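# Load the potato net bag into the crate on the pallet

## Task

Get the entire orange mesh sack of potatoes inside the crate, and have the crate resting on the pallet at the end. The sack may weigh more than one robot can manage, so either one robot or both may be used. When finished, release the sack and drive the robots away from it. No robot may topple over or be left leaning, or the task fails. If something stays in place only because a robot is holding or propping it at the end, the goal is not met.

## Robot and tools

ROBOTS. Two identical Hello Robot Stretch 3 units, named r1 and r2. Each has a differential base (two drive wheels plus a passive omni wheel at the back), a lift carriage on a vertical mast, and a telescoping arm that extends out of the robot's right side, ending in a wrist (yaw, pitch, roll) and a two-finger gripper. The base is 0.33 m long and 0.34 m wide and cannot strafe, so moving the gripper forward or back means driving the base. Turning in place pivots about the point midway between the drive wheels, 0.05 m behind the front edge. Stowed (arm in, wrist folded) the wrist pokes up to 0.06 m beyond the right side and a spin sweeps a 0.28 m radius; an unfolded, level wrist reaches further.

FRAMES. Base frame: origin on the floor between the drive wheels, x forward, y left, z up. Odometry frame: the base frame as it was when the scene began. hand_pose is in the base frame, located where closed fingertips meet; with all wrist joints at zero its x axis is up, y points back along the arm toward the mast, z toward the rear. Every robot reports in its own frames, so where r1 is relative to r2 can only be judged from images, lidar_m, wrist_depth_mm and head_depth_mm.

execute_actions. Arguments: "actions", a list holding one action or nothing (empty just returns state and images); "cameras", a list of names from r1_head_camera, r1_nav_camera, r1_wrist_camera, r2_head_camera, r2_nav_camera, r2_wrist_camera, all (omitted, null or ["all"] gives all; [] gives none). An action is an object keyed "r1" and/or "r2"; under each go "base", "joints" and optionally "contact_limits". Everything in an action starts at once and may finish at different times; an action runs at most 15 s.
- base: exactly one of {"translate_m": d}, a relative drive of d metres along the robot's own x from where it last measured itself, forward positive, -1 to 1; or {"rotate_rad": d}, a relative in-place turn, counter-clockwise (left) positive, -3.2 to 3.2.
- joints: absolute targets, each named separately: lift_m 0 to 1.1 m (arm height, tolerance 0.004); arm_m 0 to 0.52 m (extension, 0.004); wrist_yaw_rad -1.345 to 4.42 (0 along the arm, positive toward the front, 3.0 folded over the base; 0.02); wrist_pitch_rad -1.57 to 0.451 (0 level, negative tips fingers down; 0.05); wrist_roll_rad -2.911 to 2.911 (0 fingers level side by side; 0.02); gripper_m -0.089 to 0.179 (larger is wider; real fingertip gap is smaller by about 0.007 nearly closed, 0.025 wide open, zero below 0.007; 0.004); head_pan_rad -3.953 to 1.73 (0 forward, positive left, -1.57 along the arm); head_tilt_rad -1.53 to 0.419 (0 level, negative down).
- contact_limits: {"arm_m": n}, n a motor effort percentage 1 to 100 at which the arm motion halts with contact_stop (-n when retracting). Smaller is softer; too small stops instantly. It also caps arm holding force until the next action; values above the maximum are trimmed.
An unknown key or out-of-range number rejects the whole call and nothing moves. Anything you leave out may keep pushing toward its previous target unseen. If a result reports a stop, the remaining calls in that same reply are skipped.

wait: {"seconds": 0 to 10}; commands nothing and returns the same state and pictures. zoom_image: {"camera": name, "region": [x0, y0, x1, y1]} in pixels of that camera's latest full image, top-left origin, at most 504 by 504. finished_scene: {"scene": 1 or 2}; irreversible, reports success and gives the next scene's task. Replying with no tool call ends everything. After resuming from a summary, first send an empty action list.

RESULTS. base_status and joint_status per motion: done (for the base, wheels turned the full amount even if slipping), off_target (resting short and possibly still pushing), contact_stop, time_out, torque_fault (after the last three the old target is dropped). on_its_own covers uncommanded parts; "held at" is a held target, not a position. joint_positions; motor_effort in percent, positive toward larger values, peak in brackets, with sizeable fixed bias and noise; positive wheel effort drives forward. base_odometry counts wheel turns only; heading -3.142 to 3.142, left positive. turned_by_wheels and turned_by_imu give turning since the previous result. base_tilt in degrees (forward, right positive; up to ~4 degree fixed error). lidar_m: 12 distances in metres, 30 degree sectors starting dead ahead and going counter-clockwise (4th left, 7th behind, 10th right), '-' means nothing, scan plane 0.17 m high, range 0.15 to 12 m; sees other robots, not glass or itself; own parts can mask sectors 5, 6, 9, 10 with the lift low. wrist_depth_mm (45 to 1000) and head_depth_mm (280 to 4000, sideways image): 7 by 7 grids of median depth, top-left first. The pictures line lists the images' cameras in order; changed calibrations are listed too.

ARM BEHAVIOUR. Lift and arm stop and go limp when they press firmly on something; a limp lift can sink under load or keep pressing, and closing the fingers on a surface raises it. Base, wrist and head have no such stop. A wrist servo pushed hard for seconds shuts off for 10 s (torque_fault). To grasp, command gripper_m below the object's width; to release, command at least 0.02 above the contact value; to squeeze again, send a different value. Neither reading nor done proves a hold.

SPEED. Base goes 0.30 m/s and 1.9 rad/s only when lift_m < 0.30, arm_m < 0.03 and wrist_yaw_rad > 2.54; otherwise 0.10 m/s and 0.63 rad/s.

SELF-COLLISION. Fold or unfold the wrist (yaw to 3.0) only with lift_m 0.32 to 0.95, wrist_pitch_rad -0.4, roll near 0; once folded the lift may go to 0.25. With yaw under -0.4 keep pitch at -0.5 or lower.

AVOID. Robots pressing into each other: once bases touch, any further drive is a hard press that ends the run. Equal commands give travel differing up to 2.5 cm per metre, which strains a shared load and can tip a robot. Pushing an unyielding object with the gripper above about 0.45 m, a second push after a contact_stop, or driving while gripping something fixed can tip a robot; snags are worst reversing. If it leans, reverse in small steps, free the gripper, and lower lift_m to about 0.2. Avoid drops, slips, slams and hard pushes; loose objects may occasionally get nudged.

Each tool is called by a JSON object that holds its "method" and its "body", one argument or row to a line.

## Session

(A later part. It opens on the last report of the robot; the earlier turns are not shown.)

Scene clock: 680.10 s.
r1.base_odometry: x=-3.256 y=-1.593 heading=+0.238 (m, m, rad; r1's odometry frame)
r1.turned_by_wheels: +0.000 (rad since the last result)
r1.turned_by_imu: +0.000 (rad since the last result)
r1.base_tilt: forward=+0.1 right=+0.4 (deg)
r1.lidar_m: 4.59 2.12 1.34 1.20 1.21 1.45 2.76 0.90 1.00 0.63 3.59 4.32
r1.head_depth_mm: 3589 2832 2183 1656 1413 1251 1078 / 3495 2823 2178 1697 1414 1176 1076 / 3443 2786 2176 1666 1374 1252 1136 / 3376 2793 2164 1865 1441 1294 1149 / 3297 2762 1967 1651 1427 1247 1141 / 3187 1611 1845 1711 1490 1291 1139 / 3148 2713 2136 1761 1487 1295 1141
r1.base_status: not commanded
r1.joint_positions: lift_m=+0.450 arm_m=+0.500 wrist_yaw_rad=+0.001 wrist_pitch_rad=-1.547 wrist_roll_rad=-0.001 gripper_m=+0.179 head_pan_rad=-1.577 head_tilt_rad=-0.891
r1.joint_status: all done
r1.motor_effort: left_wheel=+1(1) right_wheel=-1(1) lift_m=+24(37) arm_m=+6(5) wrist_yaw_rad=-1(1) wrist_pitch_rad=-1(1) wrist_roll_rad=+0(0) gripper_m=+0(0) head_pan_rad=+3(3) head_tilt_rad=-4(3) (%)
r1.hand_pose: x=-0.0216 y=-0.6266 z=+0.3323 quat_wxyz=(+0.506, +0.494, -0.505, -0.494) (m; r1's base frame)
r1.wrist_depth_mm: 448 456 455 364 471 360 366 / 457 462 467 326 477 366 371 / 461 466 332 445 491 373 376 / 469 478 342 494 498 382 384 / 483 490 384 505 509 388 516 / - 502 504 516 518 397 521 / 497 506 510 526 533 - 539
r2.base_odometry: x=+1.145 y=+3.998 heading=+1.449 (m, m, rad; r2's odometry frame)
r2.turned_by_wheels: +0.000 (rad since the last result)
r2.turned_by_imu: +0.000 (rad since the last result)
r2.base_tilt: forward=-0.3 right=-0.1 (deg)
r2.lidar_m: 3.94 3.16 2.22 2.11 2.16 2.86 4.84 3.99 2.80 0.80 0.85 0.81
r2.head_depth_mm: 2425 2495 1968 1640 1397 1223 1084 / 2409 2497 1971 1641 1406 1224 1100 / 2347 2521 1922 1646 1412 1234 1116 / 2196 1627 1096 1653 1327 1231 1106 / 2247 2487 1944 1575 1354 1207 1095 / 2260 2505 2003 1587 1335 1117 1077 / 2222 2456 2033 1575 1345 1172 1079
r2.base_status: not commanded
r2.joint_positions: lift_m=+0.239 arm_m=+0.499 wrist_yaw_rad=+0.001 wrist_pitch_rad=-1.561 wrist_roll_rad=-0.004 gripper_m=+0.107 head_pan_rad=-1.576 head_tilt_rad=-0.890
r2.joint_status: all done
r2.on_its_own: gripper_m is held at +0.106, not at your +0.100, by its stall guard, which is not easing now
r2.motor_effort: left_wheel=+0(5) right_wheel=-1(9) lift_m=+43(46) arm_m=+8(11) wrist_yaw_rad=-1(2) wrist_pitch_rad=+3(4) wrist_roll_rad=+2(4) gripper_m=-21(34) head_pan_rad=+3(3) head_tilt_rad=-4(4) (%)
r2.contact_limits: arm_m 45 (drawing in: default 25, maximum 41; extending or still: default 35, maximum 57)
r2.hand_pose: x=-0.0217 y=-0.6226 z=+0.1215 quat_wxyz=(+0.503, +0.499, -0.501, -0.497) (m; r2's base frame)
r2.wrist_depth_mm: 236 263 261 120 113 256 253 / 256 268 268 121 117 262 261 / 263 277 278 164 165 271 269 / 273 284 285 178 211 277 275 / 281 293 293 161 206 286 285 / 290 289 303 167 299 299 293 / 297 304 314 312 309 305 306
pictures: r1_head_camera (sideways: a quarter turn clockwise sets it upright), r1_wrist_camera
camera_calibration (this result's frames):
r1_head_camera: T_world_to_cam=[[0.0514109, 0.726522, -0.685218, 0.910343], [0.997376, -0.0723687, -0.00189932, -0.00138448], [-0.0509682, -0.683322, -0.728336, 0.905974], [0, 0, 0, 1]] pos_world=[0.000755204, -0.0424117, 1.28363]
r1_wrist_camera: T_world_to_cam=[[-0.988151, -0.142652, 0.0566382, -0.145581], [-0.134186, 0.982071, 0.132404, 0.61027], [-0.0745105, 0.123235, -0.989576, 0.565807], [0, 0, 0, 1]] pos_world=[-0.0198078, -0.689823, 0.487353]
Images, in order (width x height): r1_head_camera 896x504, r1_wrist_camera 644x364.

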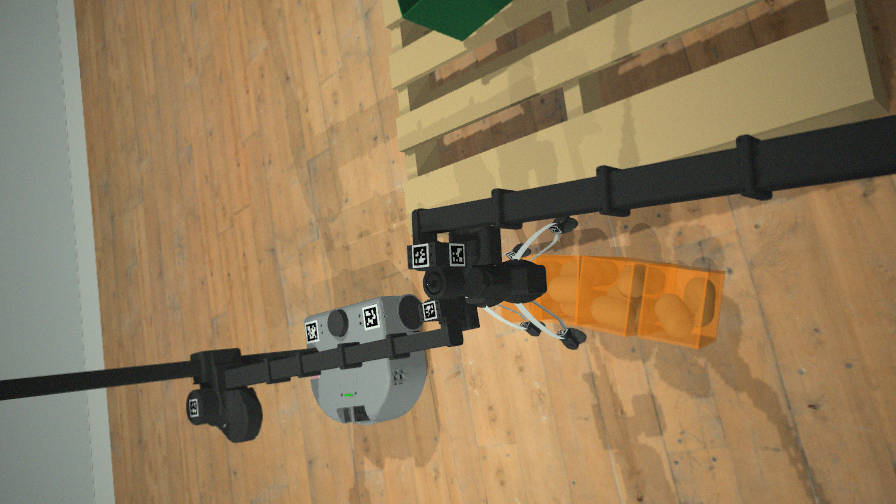

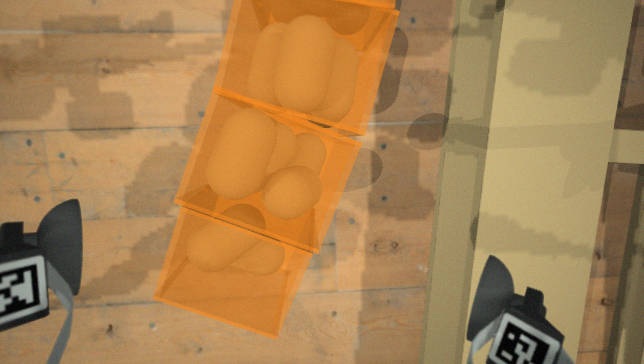

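{"method": "execute_actions", "body": {
  "actions": [
    {"r1":{"base":{"translate_m":0.08},"joints":{"arm_m":0.40,"wrist_roll_rad":0.3}}}
  ],
  "cameras": ["r1_wrist_camera"]
}}

Scene clock: 685.83 s.
r1.base_odometry: x=-3.178 y=-1.574 heading=+0.238 (m, m, rad; r1's odometry frame)
r1.turned_by_wheels: +0.000 (rad since the last result)
r1.turned_by_imu: +0.001 (rad since the last result)
r1.base_tilt: forward=+0.1 right=+0.4 (deg)
r1.lidar_m: 4.51 2.14 1.35 1.21 1.22 1.47 2.81 0.97 1.09 0.63 3.56 4.31
r1.head_depth_mm: 3571 2814 2189 1705 1418 1202 1078 / 3515 2803 2172 1685 1360 1243 1153 / 3399 2809 2166 1644 1455 1302 1129 / 3338 2775 2175 1764 1310 1249 1147 / 3248 2537 1756 1719 1488 1294 1146 / 3216 2736 2138 1764 1490 1287 1142 / 3124 2717 2128 1748 1479 1282 1136
r1.base_status: done
r1.joint_positions: lift_m=+0.450 arm_m=+0.400 wrist_yaw_rad=+0.001 wrist_pitch_rad=-1.547 wrist_roll_rad=+0.296 gripper_m=+0.179 head_pan_rad=-1.577 head_tilt_rad=-0.891
r1.joint_status: all done
r1.motor_effort: left_wheel=+2(7) right_wheel=-1(3) lift_m=+25(24) arm_m=-5(8) wrist_yaw_rad=-1(1) wrist_pitch_rad=-1(1) wrist_roll_rad=+1(3) gripper_m=+0(0) head_pan_rad=+3(3) head_tilt_rad=-3(3) (%)
r1.hand_pose: x=-0.0217 y=-0.5274 z=+0.3323 quat_wxyz=(+0.426, +0.416, -0.575, -0.562) (m; r1's base frame)
r1.wrist_depth_mm: 451 459 462 361 472 466 357 / 457 467 466 318 480 470 365 / 468 470 477 480 487 481 376 / 475 478 487 422 498 503 381 / 483 492 498 504 507 519 392 / - 497 503 512 516 517 396 / 504 510 508 522 528 - 405
r2.base_odometry: x=+1.145 y=+3.998 heading=+1.449 (m, m, rad; r2's odometry frame)
r2.turned_by_wheels: +0.000 (rad since the last result)
r2.turned_by_imu: +0.001 (rad since the last result)
r2.base_tilt: forward=-0.2 right=-0.2 (deg)
r2.lidar_m: 3.94 3.17 2.23 2.11 2.16 2.86 4.84 4.00 2.81 0.80 0.85 0.81
r2.head_depth_mm: 2403 2488 1976 1639 1397 1216 1080 / 2382 2473 1971 1632 1405 1224 1106 / 2307 2423 1731 1649 1417 1226 1113 / 2237 2239 1733 1697 1321 1230 1105 / 2292 2506 2005 1580 1363 1212 1095 / 2273 2474 2019 1587 1336 1116 1076 / 2246 2453 1999 1572 1347 1173 1076
r2.base_status: not commanded
r2.joint_positions: lift_m=+0.239 arm_m=+0.499 wrist_yaw_rad=+0.001 wrist_pitch_rad=-1.561 wrist_roll_rad=-0.004 gripper_m=+0.107 head_pan_rad=-1.576 head_tilt_rad=-0.890
r2.joint_status: not commanded
r2.on_its_own: gripper_m is held at +0.106, not at your +0.100, by its stall guard, which is not easing now
r2.motor_effort: left_wheel=+0(0) right_wheel=-1(1) lift_m=+43(42) arm_m=+8(9) wrist_yaw_rad=-1(1) wrist_pitch_rad=+4(4) wrist_roll_rad=+2(2) gripper_m=-20(20) head_pan_rad=+3(3) head_tilt_rad=-4(4) (%)
r2.hand_pose: x=-0.0217 y=-0.6226 z=+0.1215 quat_wxyz=(+0.503, +0.499, -0.501, -0.497) (m; r2's base frame)
r2.wrist_depth_mm: 237 264 262 120 113 256 254 / 258 270 271 121 117 263 261 / 264 278 278 165 165 270 268 / 271 285 285 177 211 278 275 / 281 292 294 160 205 286 285 / 289 288 304 167 297 299 291 / 300 302 315 311 309 307 304
pictures: r1_wrist_camera
camera_calibration (this result's frames):
r1_wrist_camera: T_world_to_cam=[[-0.986934, 0.153251, 0.0497426, 0.0269255], [0.1586, 0.978441, 0.132283, 0.517268], [-0.0283976, 0.138444, -0.989963, 0.562723], [0, 0, 0, 1]] pos_world=[-0.0394849, -0.588148, 0.487309]
Images, in order (width x height): r1_wrist_camera 644x364.

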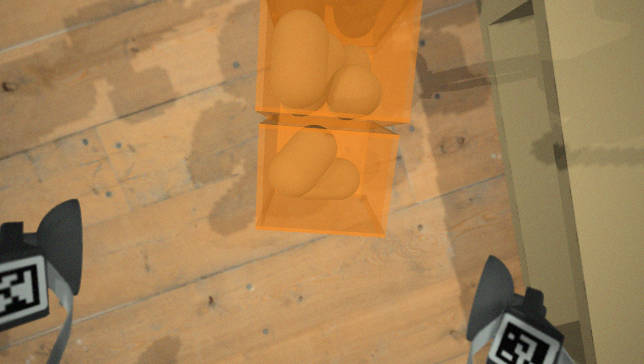

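{"method": "execute_actions", "body": {
  "actions": [
    {"r1":{"base":{"translate_m":-0.03},"joints":{"lift_m":0.3,"arm_m":0.41}}}
  ],
  "cameras": ["r1_wrist_camera"]
}}

Scene clock: 690.83 s.
r1.base_odometry: x=-3.207 y=-1.581 heading=+0.238 (m, m, rad; r1's odometry frame)
r1.turned_by_wheels: +0.000 (rad since the last result)
r1.turned_by_imu: +0.000 (rad since the last result)
r1.base_tilt: forward=-0.1 right=+0.2 (deg)
r1.lidar_m: 4.54 2.14 1.35 1.21 1.22 1.47 2.80 0.94 1.05 0.63 3.57 4.31
r1.head_depth_mm: 3584 2811 2190 1666 1415 1249 1059 / 3530 2805 2169 1684 1359 1219 1127 / 3441 2766 2186 1639 1452 1328 1170 / 3357 2775 2159 1674 - 1267 1144 / 3260 2648 1766 1680 1491 1271 1148 / 3253 2744 2129 1751 1497 1294 1141 / 3165 2734 2122 1742 1480 1280 1140
r1.base_status: done
r1.joint_positions: lift_m=+0.300 arm_m=+0.410 wrist_yaw_rad=+0.001 wrist_pitch_rad=-1.547 wrist_roll_rad=+0.296 gripper_m=+0.179 head_pan_rad=-1.577 head_tilt_rad=-0.891
r1.joint_status: all done
r1.motor_effort: left_wheel=+1(3) right_wheel=-1(5) lift_m=+24(26) arm_m=+5(7) wrist_yaw_rad=-1(0) wrist_pitch_rad=-1(1) wrist_roll_rad=+1(1) gripper_m=+0(0) head_pan_rad=+3(3) head_tilt_rad=-3(3) (%)
r1.hand_pose: x=-0.0217 y=-0.5365 z=+0.1823 quat_wxyz=(+0.426, +0.416, -0.575, -0.562) (m; r1's base frame)
r1.wrist_depth_mm: 311 314 156 213 324 327 317 / 317 320 165 180 330 336 324 / 321 324 328 331 337 340 327 / 326 331 215 273 345 349 335 / 333 337 212 278 354 358 345 / - 343 346 353 357 362 349 / 347 350 353 362 366 - 359
r2.base_odometry: x=+1.145 y=+3.998 heading=+1.449 (m, m, rad; r2's odometry frame)
r2.turned_by_wheels: +0.000 (rad since the last result)
r2.turned_by_imu: +0.001 (rad since the last result)
r2.base_tilt: forward=-0.2 right=-0.1 (deg)
r2.lidar_m: 3.93 3.18 2.23 2.11 2.16 2.85 4.83 3.99 2.81 0.80 0.85 0.81
r2.head_depth_mm: 2449 2488 1968 1642 1390 1211 1087 / 2362 2505 1977 1641 1406 1228 1097 / 2368 2427 1865 1641 1407 1230 1111 / 2292 1559 1744 1656 1331 1228 1106 / 2295 2511 1995 1584 1355 1211 1095 / 2283 2480 2010 1581 1344 1118 1074 / 2232 2449 2014 1566 1348 1173 1076
r2.base_status: not commanded
r2.joint_positions: lift_m=+0.239 arm_m=+0.499 wrist_yaw_rad=+0.001 wrist_pitch_rad=-1.561 wrist_roll_rad=-0.004 gripper_m=+0.107 head_pan_rad=-1.576 head_tilt_rad=-0.890
r2.joint_status: not commanded
r2.on_its_own: gripper_m is held at +0.106, not at your +0.100, by its stall guard, which is not easing now
r2.motor_effort: left_wheel=+0(0) right_wheel=-1(1) lift_m=+42(42) arm_m=+8(9) wrist_yaw_rad=-1(2) wrist_pitch_rad=+4(4) wrist_roll_rad=+2(2) gripper_m=-19(20) head_pan_rad=+3(2) head_tilt_rad=-4(4) (%)
r2.hand_pose: x=-0.0217 y=-0.6226 z=+0.1215 quat_wxyz=(+0.503, +0.499, -0.501, -0.497) (m; r2's base frame)
r2.wrist_depth_mm: 237 264 262 120 113 255 255 / 256 269 269 121 117 263 262 / 264 279 278 165 165 271 268 / 273 284 285 177 210 279 277 / 281 291 294 160 206 287 284 / 290 290 303 166 298 300 293 / 300 301 315 310 308 305 304
pictures: r1_wrist_camera
camera_calibration (this result's frames):
r1_wrist_camera: T_world_to_cam=[[-0.986932, 0.153264, 0.0497488, 0.0357991], [0.158615, 0.978433, 0.132325, 0.546078], [-0.0283952, 0.138487, -0.989957, 0.415521], [0, 0, 0, 1]] pos_world=[-0.0394859, -0.597332, 0.337307]
Images, in order (width x height): r1_wrist_camera 644x364.

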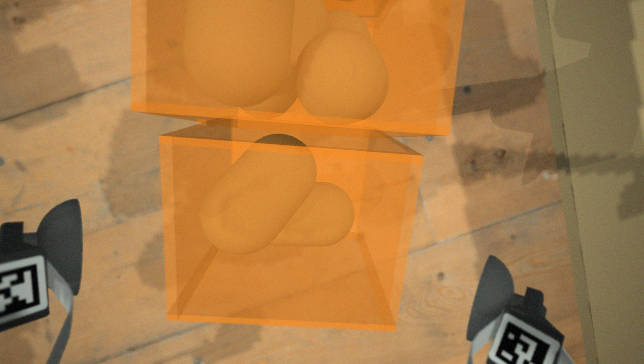

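Centred. Lower, grip, lift.

{"method": "execute_actions", "body": {
  "actions": [
    {"r1":{"joints":{"lift_m":0.2}}}
  ],
  "cameras": []
}}

{"method": "execute_actions", "body": {
  "actions": [
    {"r1":{"joints":{"gripper_m":0.10}},"r2":{"joints":{"gripper_m":0.098}}}
  ],
  "cameras": ["r1_wrist_camera"]
}}

Scene clock: 695.47 s.
r1.base_odometry: x=-3.207 y=-1.581 heading=+0.238 (m, m, rad; r1's odometry frame)
r1.turned_by_wheels: +0.000 (rad since the last result)
r1.turned_by_imu: +0.001 (rad since the last result)
r1.base_tilt: forward=+0.0 right=+0.3 (deg)
r1.lidar_m: 4.54 2.13 1.35 1.21 1.21 1.46 2.79 0.95 1.06 0.63 3.56 4.29
r1.head_depth_mm: 3591 2805 2174 1678 1415 1243 1060 / 3488 2817 2175 1697 1361 1226 1128 / 3448 2787 2167 1656 1452 1314 1153 / 3364 2805 2159 1677 1455 1252 1150 / 3282 2660 1758 1678 1495 1268 1143 / 3244 2730 2147 1763 1493 1295 1140 / 3168 2710 2145 1747 1492 1289 1138
r1.base_status: not commanded
r1.joint_positions: lift_m=+0.215 arm_m=+0.410 wrist_yaw_rad=+0.001 wrist_pitch_rad=-1.566 wrist_roll_rad=+0.294 gripper_m=+0.179 head_pan_rad=-1.577 head_tilt_rad=-0.891
r1.joint_status: lift_m contact_stop (moved -0.085 of -0.100)
r1.on_its_own: lift_m is slack since a contact_stop, until your next command for it (your +0.200 is given up)
r1.motor_effort: left_wheel=+5(6) right_wheel=-7(8) lift_m=+32(31) arm_m=+6(6) wrist_yaw_rad=-1(1) wrist_pitch_rad=+5(9) wrist_roll_rad=+2(3) gripper_m=-1(1) head_pan_rad=+3(3) head_tilt_rad=-2(3) (%)
r1.hand_pose: x=-0.0217 y=-0.5315 z=+0.0975 quat_wxyz=(+0.423, +0.421, -0.568, -0.567) (m; r1's base frame)
r1.wrist_depth_mm: 230 80 86 97 95 242 246 / 235 237 141 110 109 249 251 / 239 240 242 247 251 254 256 / 245 248 135 157 255 260 264 / - 249 128 185 262 265 270 / 256 256 129 263 267 272 275 / 260 264 268 272 276 - 281
r2.base_odometry: x=+1.145 y=+3.998 heading=+1.449 (m, m, rad; r2's odometry frame)
r2.turned_by_wheels: +0.000 (rad since the last result)
r2.turned_by_imu: +0.001 (rad since the last result)
r2.base_tilt: forward=-0.3 right=-0.1 (deg)
r2.lidar_m: 3.95 3.17 2.23 2.11 2.16 2.87 4.84 4.02 2.80 0.80 0.85 0.81
r2.head_depth_mm: 2407 2475 1955 1632 1404 1224 1082 / 2405 2504 1988 1633 1403 1223 1102 / 2357 2522 1891 1650 1413 1220 1116 / 2285 1614 1683 1603 1325 1228 1102 / 2301 2524 2025 1574 1356 1210 1088 / 2285 2453 2021 1575 1338 1119 1076 / 2253 2469 2013 1562 1344 1168 1081
r2.base_status: not commanded
r2.joint_positions: lift_m=+0.239 arm_m=+0.500 wrist_yaw_rad=+0.001 wrist_pitch_rad=-1.561 wrist_roll_rad=-0.004 gripper_m=+0.107 head_pan_rad=-1.576 head_tilt_rad=-0.890
r2.joint_status: not commanded
r2.on_its_own: gripper_m is held at +0.106, not at your +0.100, by its stall guard, which is not easing now
r2.motor_effort: left_wheel=+5(5) right_wheel=-5(5) lift_m=+42(42) arm_m=+7(8) wrist_yaw_rad=-1(1) wrist_pitch_rad=+3(4) wrist_roll_rad=+2(2) gripper_m=-21(20) head_pan_rad=+3(2) head_tilt_rad=-4(3) (%)
r2.hand_pose: x=-0.0216 y=-0.6229 z=+0.1215 quat_wxyz=(+0.504, +0.499, -0.501, -0.497) (m; r2's base frame)
r2.wrist_depth_mm: 235 263 263 119 113 254 254 / 257 270 268 120 117 263 262 / 263 278 279 168 164 270 269 / 273 285 285 174 210 279 276 / 283 292 292 160 207 287 284 / 289 289 305 166 297 298 292 / 297 305 312 311 308 306 305
pictures: none
No camera images: the call's "cameras" was empty. Leave "cameras" out to get every camera's image.

not run: a stop came earlier in this reply.

{"method": "execute_actions", "body": {
  "actions": [
    {"r1":{"joints":{"gripper_m":0.10}},"r2":{"joints":{"gripper_m":0.098}}}
  ],
  "cameras": []
}}

{"method": "execute_actions", "body": {
  "actions": [
    {"r1":{"joints":{"lift_m":0.68}},"r2":{"joints":{"lift_m":0.68}}}
  ],
  "cameras": ["r1_head_camera","r2_head_camera"]
}}

Scene clock: 699.40 s.
r1.base_odometry: x=-3.207 y=-1.581 heading=+0.238 (m, m, rad; r1's odometry frame)
r1.turned_by_wheels: +0.000 (rad since the last result)
r1.turned_by_imu: +0.000 (rad since the last result)
r1.base_tilt: forward=+0.1 right=+0.3 (deg)
r1.lidar_m: 4.57 2.13 1.35 1.21 1.21 1.46 2.79 0.95 1.06 0.63 3.59 4.33
r1.head_depth_mm: 3558 2865 2195 1675 1422 1253 1063 / 3502 2796 2181 1689 1359 1223 1129 / 3450 2800 2184 1648 1447 1312 1148 / 3358 2802 2155 1677 1462 1258 1144 / 3279 2649 1775 1672 1497 1273 1146 / 3172 2753 2136 1756 1488 1285 1139 / 3151 2732 2125 1749 1488 1294 1136
r1.base_status: not commanded
r1.joint_positions: lift_m=+0.218 arm_m=+0.410 wrist_yaw_rad=+0.001 wrist_pitch_rad=-1.567 wrist_roll_rad=+0.295 gripper_m=+0.102 head_pan_rad=-1.577 head_tilt_rad=-0.891
r1.joint_status: all done
r1.on_its_own: lift_m is slack since a contact_stop, until your next command for it (your +0.200 is given up)
r1.motor_effort: left_wheel=+4(5) right_wheel=-5(7) lift_m=+34(34) arm_m=+6(5) wrist_yaw_rad=-2(1) wrist_pitch_rad=+5(6) wrist_roll_rad=+2(3) gripper_m=-33(100) head_pan_rad=+3(3) head_tilt_rad=-3(3) (%)
r1.hand_pose: x=-0.0217 y=-0.5313 z=+0.1005 quat_wxyz=(+0.422, +0.421, -0.568, -0.567) (m; r1's base frame)
r1.wrist_depth_mm: 232 83 88 100 97 247 248 / 237 240 143 113 112 252 253 / 240 246 245 249 256 257 259 / 248 248 138 160 260 263 267 / - 252 130 187 265 270 272 / - 258 133 266 272 274 278 / 265 266 269 274 277 - 287
r2.base_odometry: x=+1.145 y=+3.998 heading=+1.449 (m, m, rad; r2's odometry frame)
r2.turned_by_wheels: +0.000 (rad since the last result)
r2.turned_by_imu: +0.001 (rad since the last result)
r2.base_tilt: forward=-0.3 right=-0.1 (deg)
r2.lidar_m: 3.95 3.17 2.23 2.11 2.16 2.85 4.83 4.02 2.80 0.80 0.85 0.81
r2.head_depth_mm: 2424 2471 1978 1646 1389 1222 1082 / 2405 2516 1976 1642 1403 1221 1105 / 2359 2519 1879 1652 1403 1223 1114 / 2291 1605 1699 1620 1323 1227 1106 / 2300 2515 2000 1585 1357 1209 1097 / 2272 2495 2013 1586 1333 1115 1077 / 2257 2477 2022 1561 1331 1172 1078
r2.base_status: not commanded
r2.joint_positions: lift_m=+0.239 arm_m=+0.500 wrist_yaw_rad=+0.001 wrist_pitch_rad=-1.561 wrist_roll_rad=-0.004 gripper_m=+0.102 head_pan_rad=-1.576 head_tilt_rad=-0.890
r2.joint_status: gripper_m off_target (ended at +0.102, target +0.098)
r2.motor_effort: left_wheel=+6(5) right_wheel=-5(5) lift_m=+42(42) arm_m=+6(6) wrist_yaw_rad=-1(1) wrist_pitch_rad=+3(3) wrist_roll_rad=+2(2) gripper_m=-23(62) head_pan_rad=+2(3) head_tilt_rad=-4(4) (%)
r2.hand_pose: x=-0.0216 y=-0.6229 z=+0.1215 quat_wxyz=(+0.504, +0.499, -0.501, -0.497) (m; r2's base frame)
r2.wrist_depth_mm: 236 263 262 120 113 255 254 / 257 270 270 120 117 263 261 / 264 279 277 168 165 271 269 / 273 286 283 173 210 278 275 / 281 292 292 160 208 285 284 / 291 289 303 166 299 297 291 / 300 305 313 311 310 304 302
pictures: none
No camera images: the call's "cameras" was empty. Leave "cameras" out to get every camera's image.

Scene clock: 704.43 s.
r1.base_odometry: x=-3.207 y=-1.581 heading=+0.238 (m, m, rad; r1's odometry frame)
r1.turned_by_wheels: +0.000 (rad since the last result)
r1.turned_by_imu: +0.000 (rad since the last result)
r1.base_tilt: forward=+0.2 right=+0.3 (deg)
r1.lidar_m: 4.56 2.13 1.35 1.21 1.21 1.46 2.79 0.94 1.06 1.45 3.59 4.29
r1.head_depth_mm: 3582 2833 2196 1676 1416 1264 1080 / 3478 2785 2166 1704 1422 - - / 3430 2791 2232 - 1469 1296 1148 / 3364 2695 953 992 1408 1296 1146 / 3250 927 1833 1720 1441 1294 1146 / 1295 2757 2117 1751 1484 1295 1138 / 3130 2747 2133 1746 1484 1292 1136
r1.base_status: not commanded
r1.joint_positions: lift_m=+0.679 arm_m=+0.410 wrist_yaw_rad=+0.001 wrist_pitch_rad=-1.515 wrist_roll_rad=+0.297 gripper_m=+0.108 head_pan_rad=-1.577 head_tilt_rad=-0.891
r1.joint_status: all done
r1.on_its_own: gripper_m is held at +0.107, not at your +0.100, by its stall guard, which is not easing now
r1.motor_effort: left_wheel=+1(3) right_wheel=+0(6) lift_m=+56(56) arm_m=+3(5) wrist_yaw_rad=-2(2) wrist_pitch_rad=-10(11) wrist_roll_rad=+1(2) gripper_m=-22(33) head_pan_rad=+3(3) head_tilt_rad=-3(3) (%)
r1.hand_pose: x=-0.0217 y=-0.5450 z=+0.5607 quat_wxyz=(+0.433, +0.409, -0.583, -0.552) (m; r1's base frame)
r1.wrist_depth_mm: 673 677 122 185 588 596 597 / 682 684 124 144 589 601 606 / 691 692 143 168 706 603 616 / 702 710 714 721 735 611 625 / 700 732 155 211 745 618 630 / - 725 151 204 759 634 660 / 730 726 748 749 758 787 789
r2.base_odometry: x=+1.145 y=+3.998 heading=+1.449 (m, m, rad; r2's odometry frame)
r2.turned_by_wheels: +0.000 (rad since the last result)
r2.turned_by_imu: +0.000 (rad since the last result)
r2.base_tilt: forward=-0.3 right=+0.0 (deg)
r2.lidar_m: 3.95 3.17 2.23 2.11 2.16 2.85 4.83 4.01 2.80 1.45 0.85 0.80
r2.head_depth_mm: 2422 2488 1955 1631 1402 1240 - / 2399 2518 1986 1658 - 1199 1100 / 2377 2420 1826 1548 1405 1225 1112 / 1225 2260 - 963 1408 1238 1105 / 2313 2501 1997 1574 1357 1211 1087 / 2288 2484 2021 1580 1333 1117 1078 / 2252 2463 2041 1568 1336 1174 1081
r2.base_status: not commanded
r2.joint_positions: lift_m=+0.679 arm_m=+0.500 wrist_yaw_rad=-0.001 wrist_pitch_rad=-1.513 wrist_roll_rad=+0.005 gripper_m=+0.105 head_pan_rad=-1.576 head_tilt_rad=-0.890
r2.joint_status: all done
r2.on_its_own: gripper_m is held at +0.104, not at your +0.098, by its stall guard, which is not easing now
r2.motor_effort: left_wheel=-2(5) right_wheel=+2(6) lift_m=+55(56) arm_m=+1(6) wrist_yaw_rad=+2(3) wrist_pitch_rad=-11(13) wrist_roll_rad=-1(2) gripper_m=-20(23) head_pan_rad=+3(4) head_tilt_rad=-4(4) (%)
r2.hand_pose: x=-0.0216 y=-0.6357 z=+0.5602 quat_wxyz=(+0.513, +0.484, -0.516, -0.487) (m; r2's base frame)
r2.wrist_depth_mm: 592 572 662 184 141 664 659 / 603 588 587 151 144 672 668 / 601 606 595 185 181 698 685 / 627 622 609 221 708 708 699 / 634 630 611 169 209 721 722 / 646 635 631 168 211 734 730 / 675 783 656 767 763 756 759
pictures: r1_head_camera (sideways: a quarter turn clockwise sets it upright), r2_head_camera (sideways: a quarter turn clockwise sets it upright)
camera_calibration (this result's frames):
r1_head_camera: T_world_to_cam=[[0.0511183, 0.727139, -0.684584, 0.909519], [0.997406, -0.0719607, -0.00195706, -0.00130948], [-0.0506862, -0.682708, -0.728931, 0.906747], [0, 0, 0, 1]] pos_world=[0.000772572, -0.0423979, 1.2836]
r2_head_camera: T_world_to_cam=[[0.0674, 0.774154, -0.629399, 0.835875], [0.997461, -0.0668136, 0.0246344, -0.0389457], [-0.0229816, -0.629462, -0.776692, 0.970965], [0, 0, 0, 1]] pos_world=[0.00482316, -0.0385124, 1.2812]
Images, in order (width x height): r1_head_camera 896x504, r2_head_camera 896x504.

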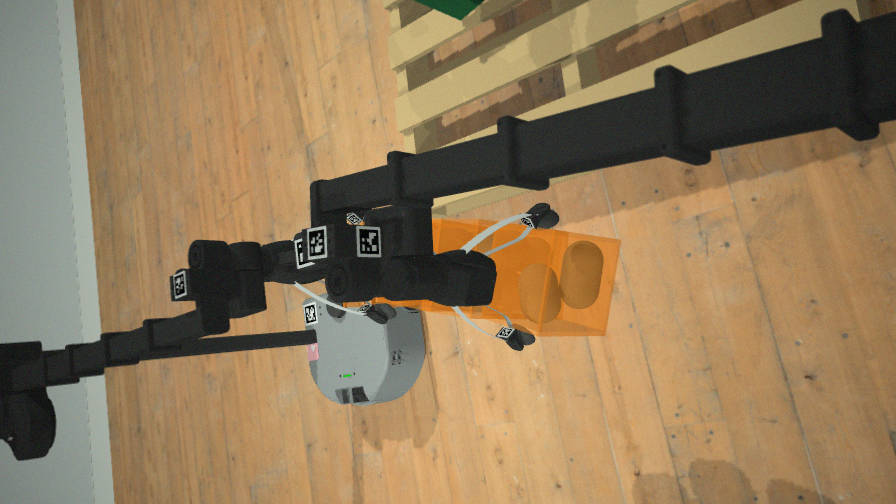

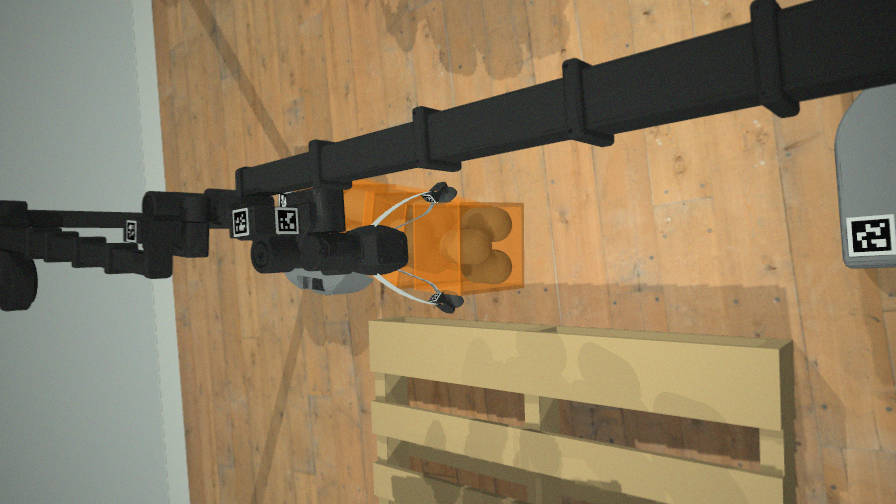

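{"method": "execute_actions", "body": {
  "actions": [
    {"r1":{"base":{"translate_m":-0.45},"joints":{"head_pan_rad":-1.75}},"r2":{"base":{"translate_m":0.45},"joints":{"head_pan_rad":-1.4}}}
  ],
  "cameras": ["r1_head_camera","r2_head_camera"]
}}

Scene clock: 714.97 s.
r1.base_odometry: x=-3.644 y=-1.687 heading=+0.238 (m, m, rad; r1's odometry frame)
r1.turned_by_wheels: +0.000 (rad since the last result)
r1.turned_by_imu: +0.003 (rad since the last result)
r1.base_tilt: forward=+0.2 right=+0.4 (deg)
r1.lidar_m: 5.01 1.96 1.25 1.12 1.13 1.36 2.59 0.67 0.59 0.95 3.67 4.42
r1.head_depth_mm: 3896 2820 2199 1468 1353 1225 1155 / 3846 2792 2162 1535 1355 1211 - / 3724 2785 2168 1574 1222 - 1099 / 3536 2761 2211 1494 1400 1195 1067 / 3485 2716 2223 1293 1289 1240 1049 / 3374 891 1846 1643 1316 1164 1059 / 3195 2437 1845 1668 1431 1283 1136
r1.base_status: done
r1.joint_positions: lift_m=+0.679 arm_m=+0.410 wrist_yaw_rad=+0.001 wrist_pitch_rad=-1.440 wrist_roll_rad=+0.297 gripper_m=+0.108 head_pan_rad=-1.743 head_tilt_rad=-0.891
r1.joint_status: all done
r1.on_its_own: gripper_m is held at +0.107, not at your +0.100, by its stall guard, which is not easing now; wrist_pitch_rad is at rest, and its effort (-30) is outside its rest range (-20 to +32)
r1.motor_effort: left_wheel=+1(3) right_wheel=+2(4) lift_m=+55(55) arm_m=-3(3) wrist_yaw_rad=-2(1) wrist_pitch_rad=-30(31) wrist_roll_rad=+1(1) gripper_m=-22(23) head_pan_rad=-3(17) head_tilt_rad=-3(3) (%)
r1.hand_pose: x=-0.0216 y=-0.5646 z=+0.5607 quat_wxyz=(+0.448, +0.393, -0.604, -0.530) (m; r1's base frame)
r1.wrist_depth_mm: 696 700 123 187 591 605 607 / 717 703 129 148 607 492 616 / 698 700 195 205 613 501 609 / 715 713 178 603 611 551 611 / 703 716 154 211 673 608 461 / - 723 152 205 707 679 624 / 722 715 600 612 612 737 753
r2.base_odometry: x=+1.200 y=+4.445 heading=+1.449 (m, m, rad; r2's odometry frame)
r2.turned_by_wheels: +0.000 (rad since the last result)
r2.turned_by_imu: -0.001 (rad since the last result)
r2.base_tilt: forward=-0.3 right=+0.0 (deg)
r2.lidar_m: 3.46 3.23 2.26 2.13 2.19 2.88 5.29 4.00 2.78 0.56 0.56 0.69
r2.head_depth_mm: 2256 2461 2000 1682 - - - / 1296 963 - 1445 1269 1108 1075 / 2252 2418 1854 1006 1327 1182 1102 / 2320 2515 1996 1547 1330 1174 1102 / 2325 2515 2008 1488 1204 1144 1094 / 2337 2516 2015 1495 1276 1152 1092 / 2321 2555 2005 1426 1214 1176 1096
r2.base_status: done
r2.joint_positions: lift_m=+0.679 arm_m=+0.500 wrist_yaw_rad=-0.002 wrist_pitch_rad=-1.446 wrist_roll_rad=+0.005 gripper_m=+0.105 head_pan_rad=-1.407 head_tilt_rad=-0.890
r2.joint_status: all done
r2.on_its_own: gripper_m is held at +0.104, not at your +0.098, by its stall guard, which is not easing now; wrist_pitch_rad is at rest, and its effort (-31) is outside its rest range (-20 to +32)
r2.motor_effort: left_wheel=-6(9) right_wheel=+4(8) lift_m=+54(54) arm_m=-3(3) wrist_yaw_rad=+2(2) wrist_pitch_rad=-31(31) wrist_roll_rad=-1(1) gripper_m=-21(21) head_pan_rad=+3(15) head_tilt_rad=-4(4) (%)
r2.hand_pose: x=-0.0216 y=-0.6532 z=+0.5602 quat_wxyz=(+0.528, +0.466, -0.532, -0.470) (m; r2's base frame)
r2.wrist_depth_mm: 587 583 588 188 143 679 674 / 600 592 586 161 146 687 679 / 602 598 592 259 192 700 696 / 608 606 574 216 219 712 694 / 612 615 554 178 209 702 697 / 569 594 607 181 600 727 709 / 637 637 626 622 603 718 720
pictures: r1_head_camera (sideways: a quarter turn clockwise sets it upright), r2_head_camera (sideways: a quarter turn clockwise sets it upright)
camera_calibration (this result's frames):
r1_head_camera: T_world_to_cam=[[0.170857, 0.708627, -0.684584, 0.908789], [0.971708, -0.236179, -0.00195706, -0.00115272], [-0.163071, -0.664881, -0.728931, 0.907433], [0, 0, 0, 1]] pos_world=[-0.0061767, -0.0409298, 1.2836]
r2_head_camera: T_world_to_cam=[[-0.0640387, 0.774439, -0.629399, 0.836677], [0.994453, 0.102253, 0.0246344, -0.0389273], [0.0834355, -0.624331, -0.776692, 0.970316], [0, 0, 0, 1]] pos_world=[0.0113322, -0.0381767, 1.2812]
Images, in order (width x height): r1_head_camera 896x504, r2_head_camera 896x504.

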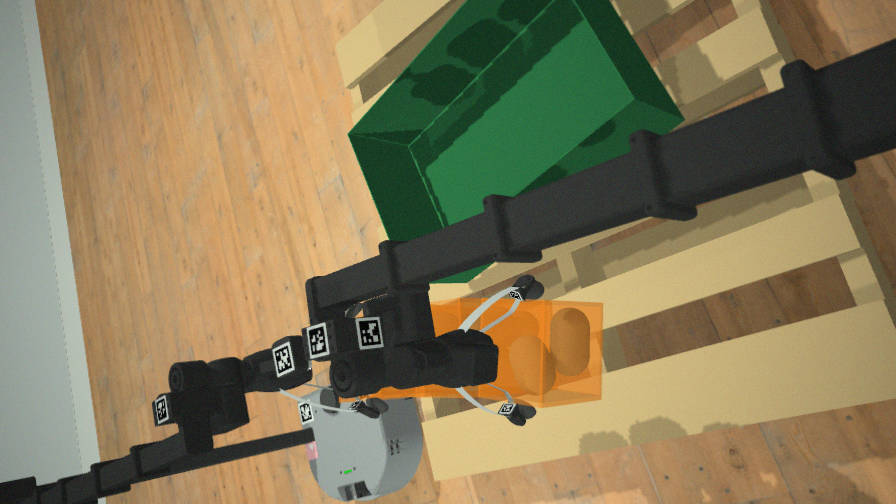

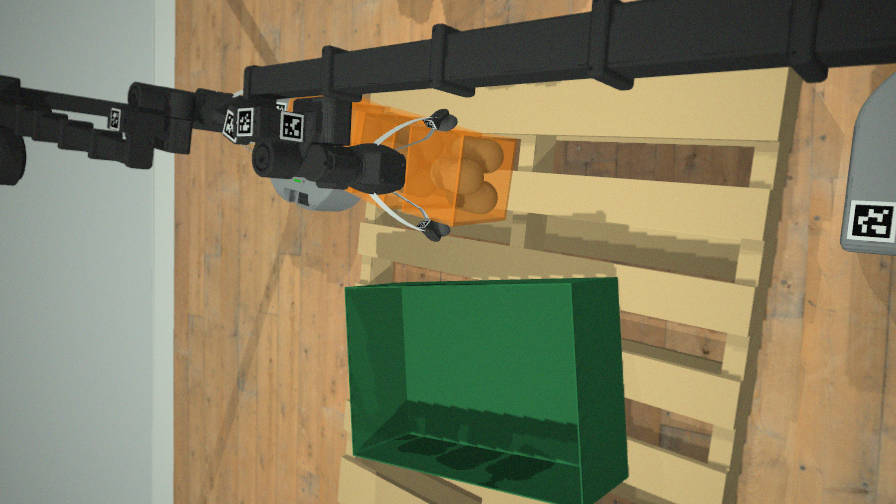

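{"method": "execute_actions", "body": {
  "actions": [
    {"r1":{"base":{"translate_m":-0.35},"joints":{"arm_m":0.47}},"r2":{"base":{"translate_m":0.35},"joints":{"arm_m":0.52}}}
  ],
  "cameras": ["r1_head_camera","r2_head_camera","r1_wrist_camera","r2_wrist_camera"]
}}

Scene clock: 723.27 s.
r1.base_odometry: x=-3.984 y=-1.770 heading=+0.238 (m, m, rad; r1's odometry frame)
r1.turned_by_wheels: +0.000 (rad since the last result)
r1.turned_by_imu: +0.002 (rad since the last result)
r1.base_tilt: forward=+0.3 right=+0.4 (deg)
r1.lidar_m: 5.34 1.89 1.18 1.06 1.06 1.28 2.45 3.46 0.49 0.45 3.73 4.48
r1.head_depth_mm: 3915 2777 2192 1795 1397 1228 1168 / 3908 2815 2177 1653 1421 1221 - / 3804 2762 2170 1683 1290 - 1110 / 3584 2755 2223 1605 1318 1126 1090 / 3534 2760 - 1099 1310 1208 1066 / 3428 911 1794 1428 1285 1213 1102 / 3214 2441 1869 1639 1399 1183 1043
r1.base_status: done
r1.joint_positions: lift_m=+0.679 arm_m=+0.470 wrist_yaw_rad=+0.001 wrist_pitch_rad=-1.487 wrist_roll_rad=+0.296 gripper_m=+0.108 head_pan_rad=-1.743 head_tilt_rad=-0.891
r1.joint_status: all done
r1.on_its_own: gripper_m is held at +0.107, not at your +0.100, by its stall guard, which is not easing now
r1.motor_effort: left_wheel=+1(3) right_wheel=+1(6) lift_m=+55(55) arm_m=+1(3) wrist_yaw_rad=-3(1) wrist_pitch_rad=-18(30) wrist_roll_rad=+1(1) gripper_m=-22(23) head_pan_rad=-2(3) head_tilt_rad=-3(3) (%)
r1.hand_pose: x=-0.0217 y=-0.6122 z=+0.5606 quat_wxyz=(+0.438, +0.403, -0.591, -0.544) (m; r1's base frame)
r1.wrist_depth_mm: 667 572 125 188 584 474 603 / 668 569 126 147 604 520 607 / 589 579 151 194 596 585 479 / 585 586 259 598 607 604 480 / 588 593 154 214 602 484 630 / - 607 151 204 478 643 638 / 600 620 620 612 642 768 778
r2.base_odometry: x=+1.242 y=+4.792 heading=+1.449 (m, m, rad; r2's odometry frame)
r2.turned_by_wheels: +0.000 (rad since the last result)
r2.turned_by_imu: +0.000 (rad since the last result)
r2.base_tilt: forward=-0.5 right=+0.0 (deg)
r2.lidar_m: 3.14 3.22 2.28 2.16 2.20 2.90 5.62 3.93 0.55 0.50 0.50 3.34
r2.head_depth_mm: 2247 2421 2004 1590 - - - / 1441 931 - 1386 1190 1127 1090 / 2214 2427 1856 997 1269 1169 1109 / 2290 2483 2006 1485 1268 1154 1100 / 2312 2497 2010 1487 1306 1151 1092 / 2321 2532 2027 1536 1345 1156 1092 / 2335 2510 2012 1663 1283 1180 1096
r2.base_status: done
r2.joint_positions: lift_m=+0.679 arm_m=+0.520 wrist_yaw_rad=-0.001 wrist_pitch_rad=-1.487 wrist_roll_rad=+0.005 gripper_m=+0.105 head_pan_rad=-1.407 head_tilt_rad=-0.890
r2.joint_status: all done
r2.on_its_own: gripper_m is held at +0.104, not at your +0.098, by its stall guard, which is not easing now
r2.motor_effort: left_wheel=-3(4) right_wheel=+2(10) lift_m=+54(54) arm_m=+0(2) wrist_yaw_rad=+2(3) wrist_pitch_rad=-19(30) wrist_roll_rad=-1(1) gripper_m=-21(22) head_pan_rad=+3(2) head_tilt_rad=-4(4) (%)
r2.hand_pose: x=-0.0216 y=-0.6623 z=+0.5601 quat_wxyz=(+0.519, +0.477, -0.522, -0.481) (m; r2's base frame)
r2.wrist_depth_mm: 585 501 570 188 145 563 553 / 592 511 571 158 146 564 560 / 596 520 586 208 191 585 566 / 612 607 594 219 227 591 586 / 623 625 602 177 211 451 587 / 635 646 521 179 427 661 594 / 718 644 635 643 645 631 738
pictures: r1_head_camera (sideways: a quarter turn clockwise sets it upright), r1_wrist_camera, r2_head_camera (sideways: a quarter turn clockwise sets it upright), r2_wrist_camera
camera_calibration (this result's frames):
r1_head_camera: T_world_to_cam=[[0.17092, 0.708612, -0.684584, 0.908789], [0.971687, -0.236265, -0.00195705, -0.00115261], [-0.16313, -0.664867, -0.728931, 0.907433], [0, 0, 0, 1]] pos_world=[-0.00618035, -0.0409287, 1.2836]
r1_wrist_camera: T_world_to_cam=[[-0.987052, 0.155212, 0.0404744, 0.0349774], [0.157864, 0.984709, 0.0736688, 0.606788], [-0.0284212, 0.0791044, -0.996461, 0.767768], [0, 0, 0, 1]] pos_world=[-0.0394448, -0.663672, 0.718934]
r2_head_camera: T_world_to_cam=[[-0.0640959, 0.774434, -0.629399, 0.836677], [0.994446, 0.102326, 0.0246344, -0.0389273], [0.0834817, -0.624324, -0.776692, 0.970316], [0, 0, 0, 1]] pos_world=[0.0113351, -0.0381763, 1.2812]
r2_wrist_camera: T_world_to_cam=[[-0.994905, 0.0986745, -0.0206727, 0.0670722], [0.0959501, 0.989698, 0.10626, 0.628134], [0.0309449, 0.103735, -0.994123, 0.792832], [0, 0, 0, 1]] pos_world=[-0.0180733, -0.710527, 0.722814]
Images, in order (width x height): r1_head_camera 896x504, r1_wrist_camera 644x364, r2_head_camera 896x504, r2_wrist_camera 644x364.

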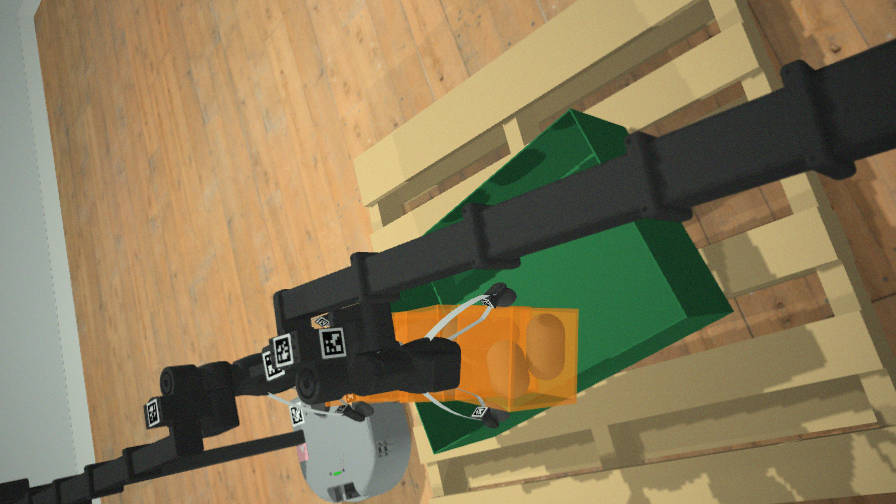

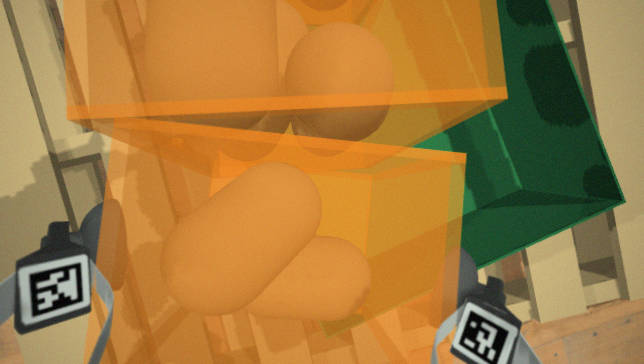

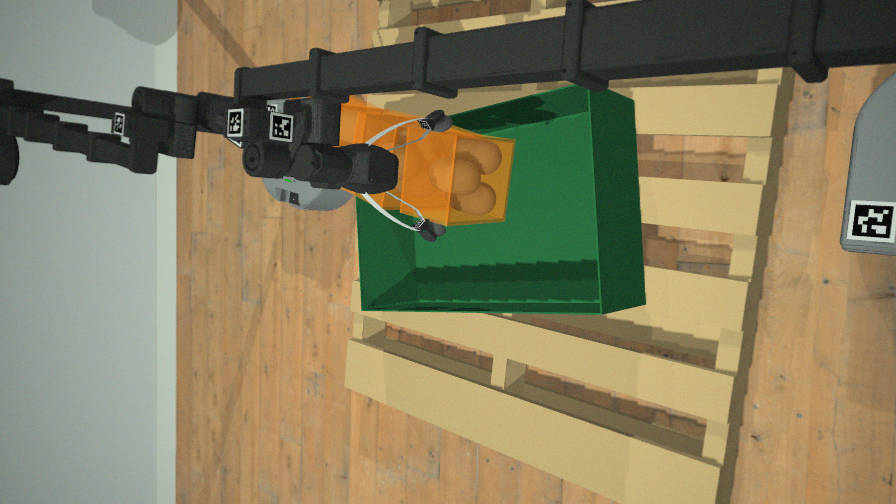

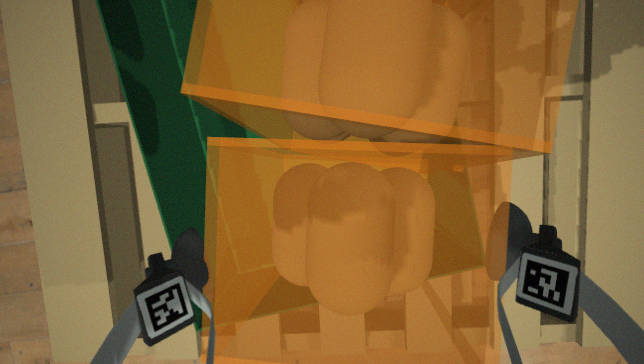

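{"method": "execute_actions", "body": {
  "actions": [
    {"r1":{"base":{"translate_m":-0.1},"joints":{"wrist_roll_rad":0.0}}}
  ],
  "cameras": ["r1_head_camera","r1_wrist_camera","r2_wrist_camera"]
}}

Scene clock: 731.97 s.
r1.base_odometry: x=-4.082 y=-1.793 heading=+0.238 (m, m, rad; r1's odometry frame)
r1.turned_by_wheels: +0.000 (rad since the last result)
r1.turned_by_imu: +0.002 (rad since the last result)
r1.base_tilt: forward=+0.0 right=+0.3 (deg)
r1.lidar_m: 5.42 1.85 1.16 1.04 1.04 1.26 2.41 3.35 0.52 0.45 3.74 4.55
r1.head_depth_mm: 3955 2828 2201 1787 1509 1207 1167 / 3911 2812 2175 1797 1393 1287 - / 3790 2776 2186 1644 1474 - 1113 / 3635 2746 2224 1740 1317 1168 1092 / 3523 2749 - 1474 1282 1126 1063 / 3409 2726 1997 1026 1308 1207 1047 / 3310 896 1791 1457 1343 1219 1103
r1.base_status: done
r1.joint_positions: lift_m=+0.679 arm_m=+0.470 wrist_yaw_rad=+0.005 wrist_pitch_rad=-1.483 wrist_roll_rad=-0.011 gripper_m=+0.108 head_pan_rad=-1.743 head_tilt_rad=-0.891
r1.joint_status: all done
r1.on_its_own: gripper_m is held at +0.107, not at your +0.100, by its stall guard, which is not easing now
r1.motor_effort: left_wheel=+8(9) right_wheel=-9(8) lift_m=+56(55) arm_m=+1(1) wrist_yaw_rad=-5(5) wrist_pitch_rad=-18(19) wrist_roll_rad=+5(6) gripper_m=-24(24) head_pan_rad=-2(3) head_tilt_rad=-3(4) (%)
r1.hand_pose: x=-0.0216 y=-0.6133 z=+0.5606 quat_wxyz=(+0.525, +0.481, -0.517, -0.474) (m; r1's base frame)
r1.wrist_depth_mm: 649 133 127 189 587 605 615 / 559 564 128 147 592 629 628 / 567 678 185 208 608 511 634 / 571 579 183 596 612 517 640 / 670 582 155 216 611 540 651 / - 595 152 204 493 643 786 / 584 606 606 627 645 650 801
r2.base_odometry: x=+1.242 y=+4.792 heading=+1.449 (m, m, rad; r2's odometry frame)
r2.turned_by_wheels: +0.000 (rad since the last result)
r2.turned_by_imu: +0.002 (rad since the last result)
r2.base_tilt: forward=-0.3 right=-0.1 (deg)
r2.lidar_m: 3.15 3.21 2.27 2.16 2.20 2.91 5.62 3.92 0.55 0.50 0.51 3.31
r2.head_depth_mm: 2251 2448 1967 1588 - - - / 2268 2511 - 1414 1192 1120 1079 / 1325 967 1783 1013 1266 1169 1101 / 2292 2495 1927 1490 1279 1155 1103 / 2286 2489 2000 1480 1316 1149 1098 / 2297 2546 1980 1551 1336 1158 1086 / 2329 2540 2016 1670 1277 1173 1097
r2.base_status: not commanded
r2.joint_positions: lift_m=+0.679 arm_m=+0.520 wrist_yaw_rad=+0.003 wrist_pitch_rad=-1.480 wrist_roll_rad=-0.008 gripper_m=+0.105 head_pan_rad=-1.407 head_tilt_rad=-0.890
r2.joint_status: not commanded
r2.on_its_own: gripper_m is held at +0.104, not at your +0.098, by its stall guard, which is not easing now
r2.motor_effort: left_wheel=+7(7) right_wheel=-6(6) lift_m=+54(54) arm_m=-1(1) wrist_yaw_rad=-3(3) wrist_pitch_rad=-20(21) wrist_roll_rad=+4(4) gripper_m=-21(22) head_pan_rad=+2(4) head_tilt_rad=-4(4) (%)
r2.hand_pose: x=-0.0216 y=-0.6644 z=+0.5601 quat_wxyz=(+0.525, +0.480, -0.519, -0.474) (m; r2's base frame)
r2.wrist_depth_mm: 590 508 574 146 190 560 563 / 597 516 572 146 188 568 563 / 600 519 586 193 445 578 569 / 615 613 599 188 446 586 586 / 623 627 576 177 217 450 590 / 640 652 521 181 453 659 597 / 648 639 632 645 636 631 628
pictures: r1_head_camera (sideways: a quarter turn clockwise sets it upright), r1_wrist_camera, r2_wrist_camera
camera_calibration (this result's frames):
r1_head_camera: T_world_to_cam=[[0.170926, 0.70861, -0.684584, 0.908788], [0.971685, -0.236274, -0.00195706, -0.00115258], [-0.163136, -0.664865, -0.728931, 0.907433], [0, 0, 0, 1]] pos_world=[-0.00618072, -0.0409286, 1.2836]
r1_wrist_camera: T_world_to_cam=[[-0.986078, -0.152461, 0.0663779, -0.168037], [-0.147824, 0.986538, 0.0699385, 0.60443], [-0.0761473, 0.0591526, -0.99534, 0.753952], [0, 0, 0, 1]] pos_world=[-0.0189362, -0.66651, 0.71932]
r2_wrist_camera: T_world_to_cam=[[-0.996552, 0.0804806, -0.020175, 0.0548639], [0.0781204, 0.992053, 0.0986318, 0.635575], [0.0279526, 0.0967156, -0.994919, 0.788751], [0, 0, 0, 1]] pos_world=[-0.0170243, -0.711224, 0.723163]
Images, in order (width x height): r1_head_camera 896x504, r1_wrist_camera 644x364, r2_wrist_camera 644x364.

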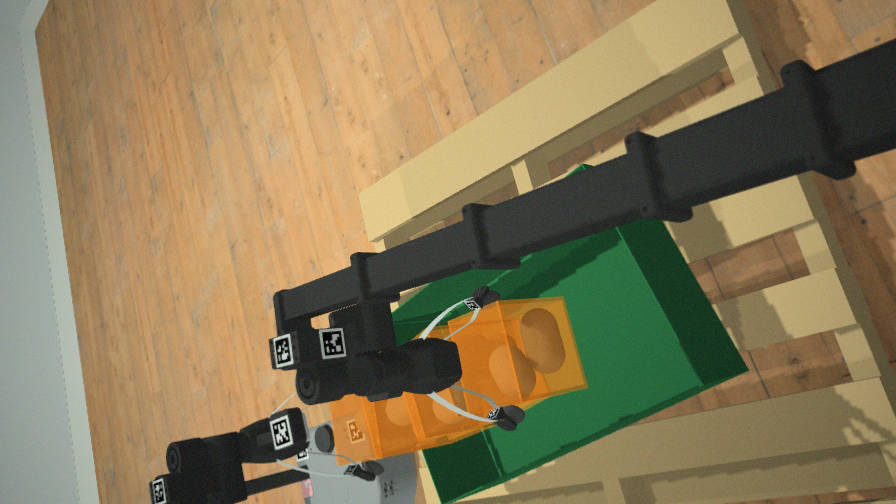

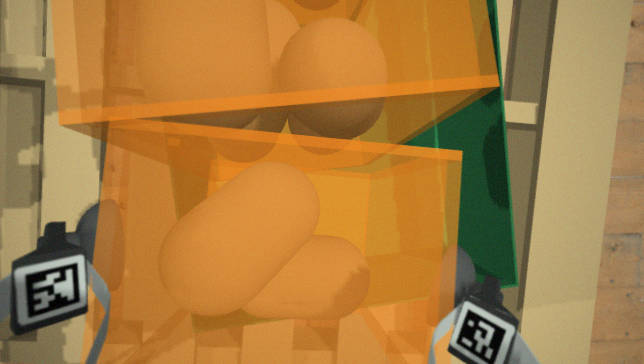

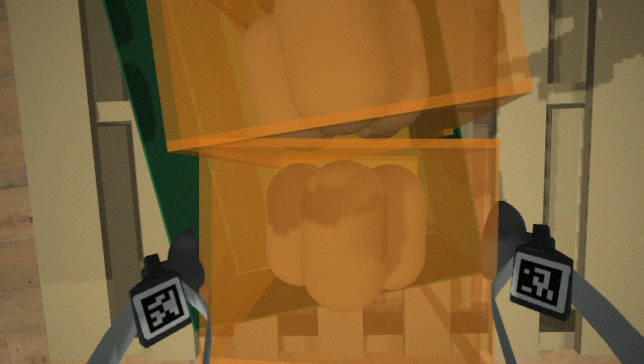

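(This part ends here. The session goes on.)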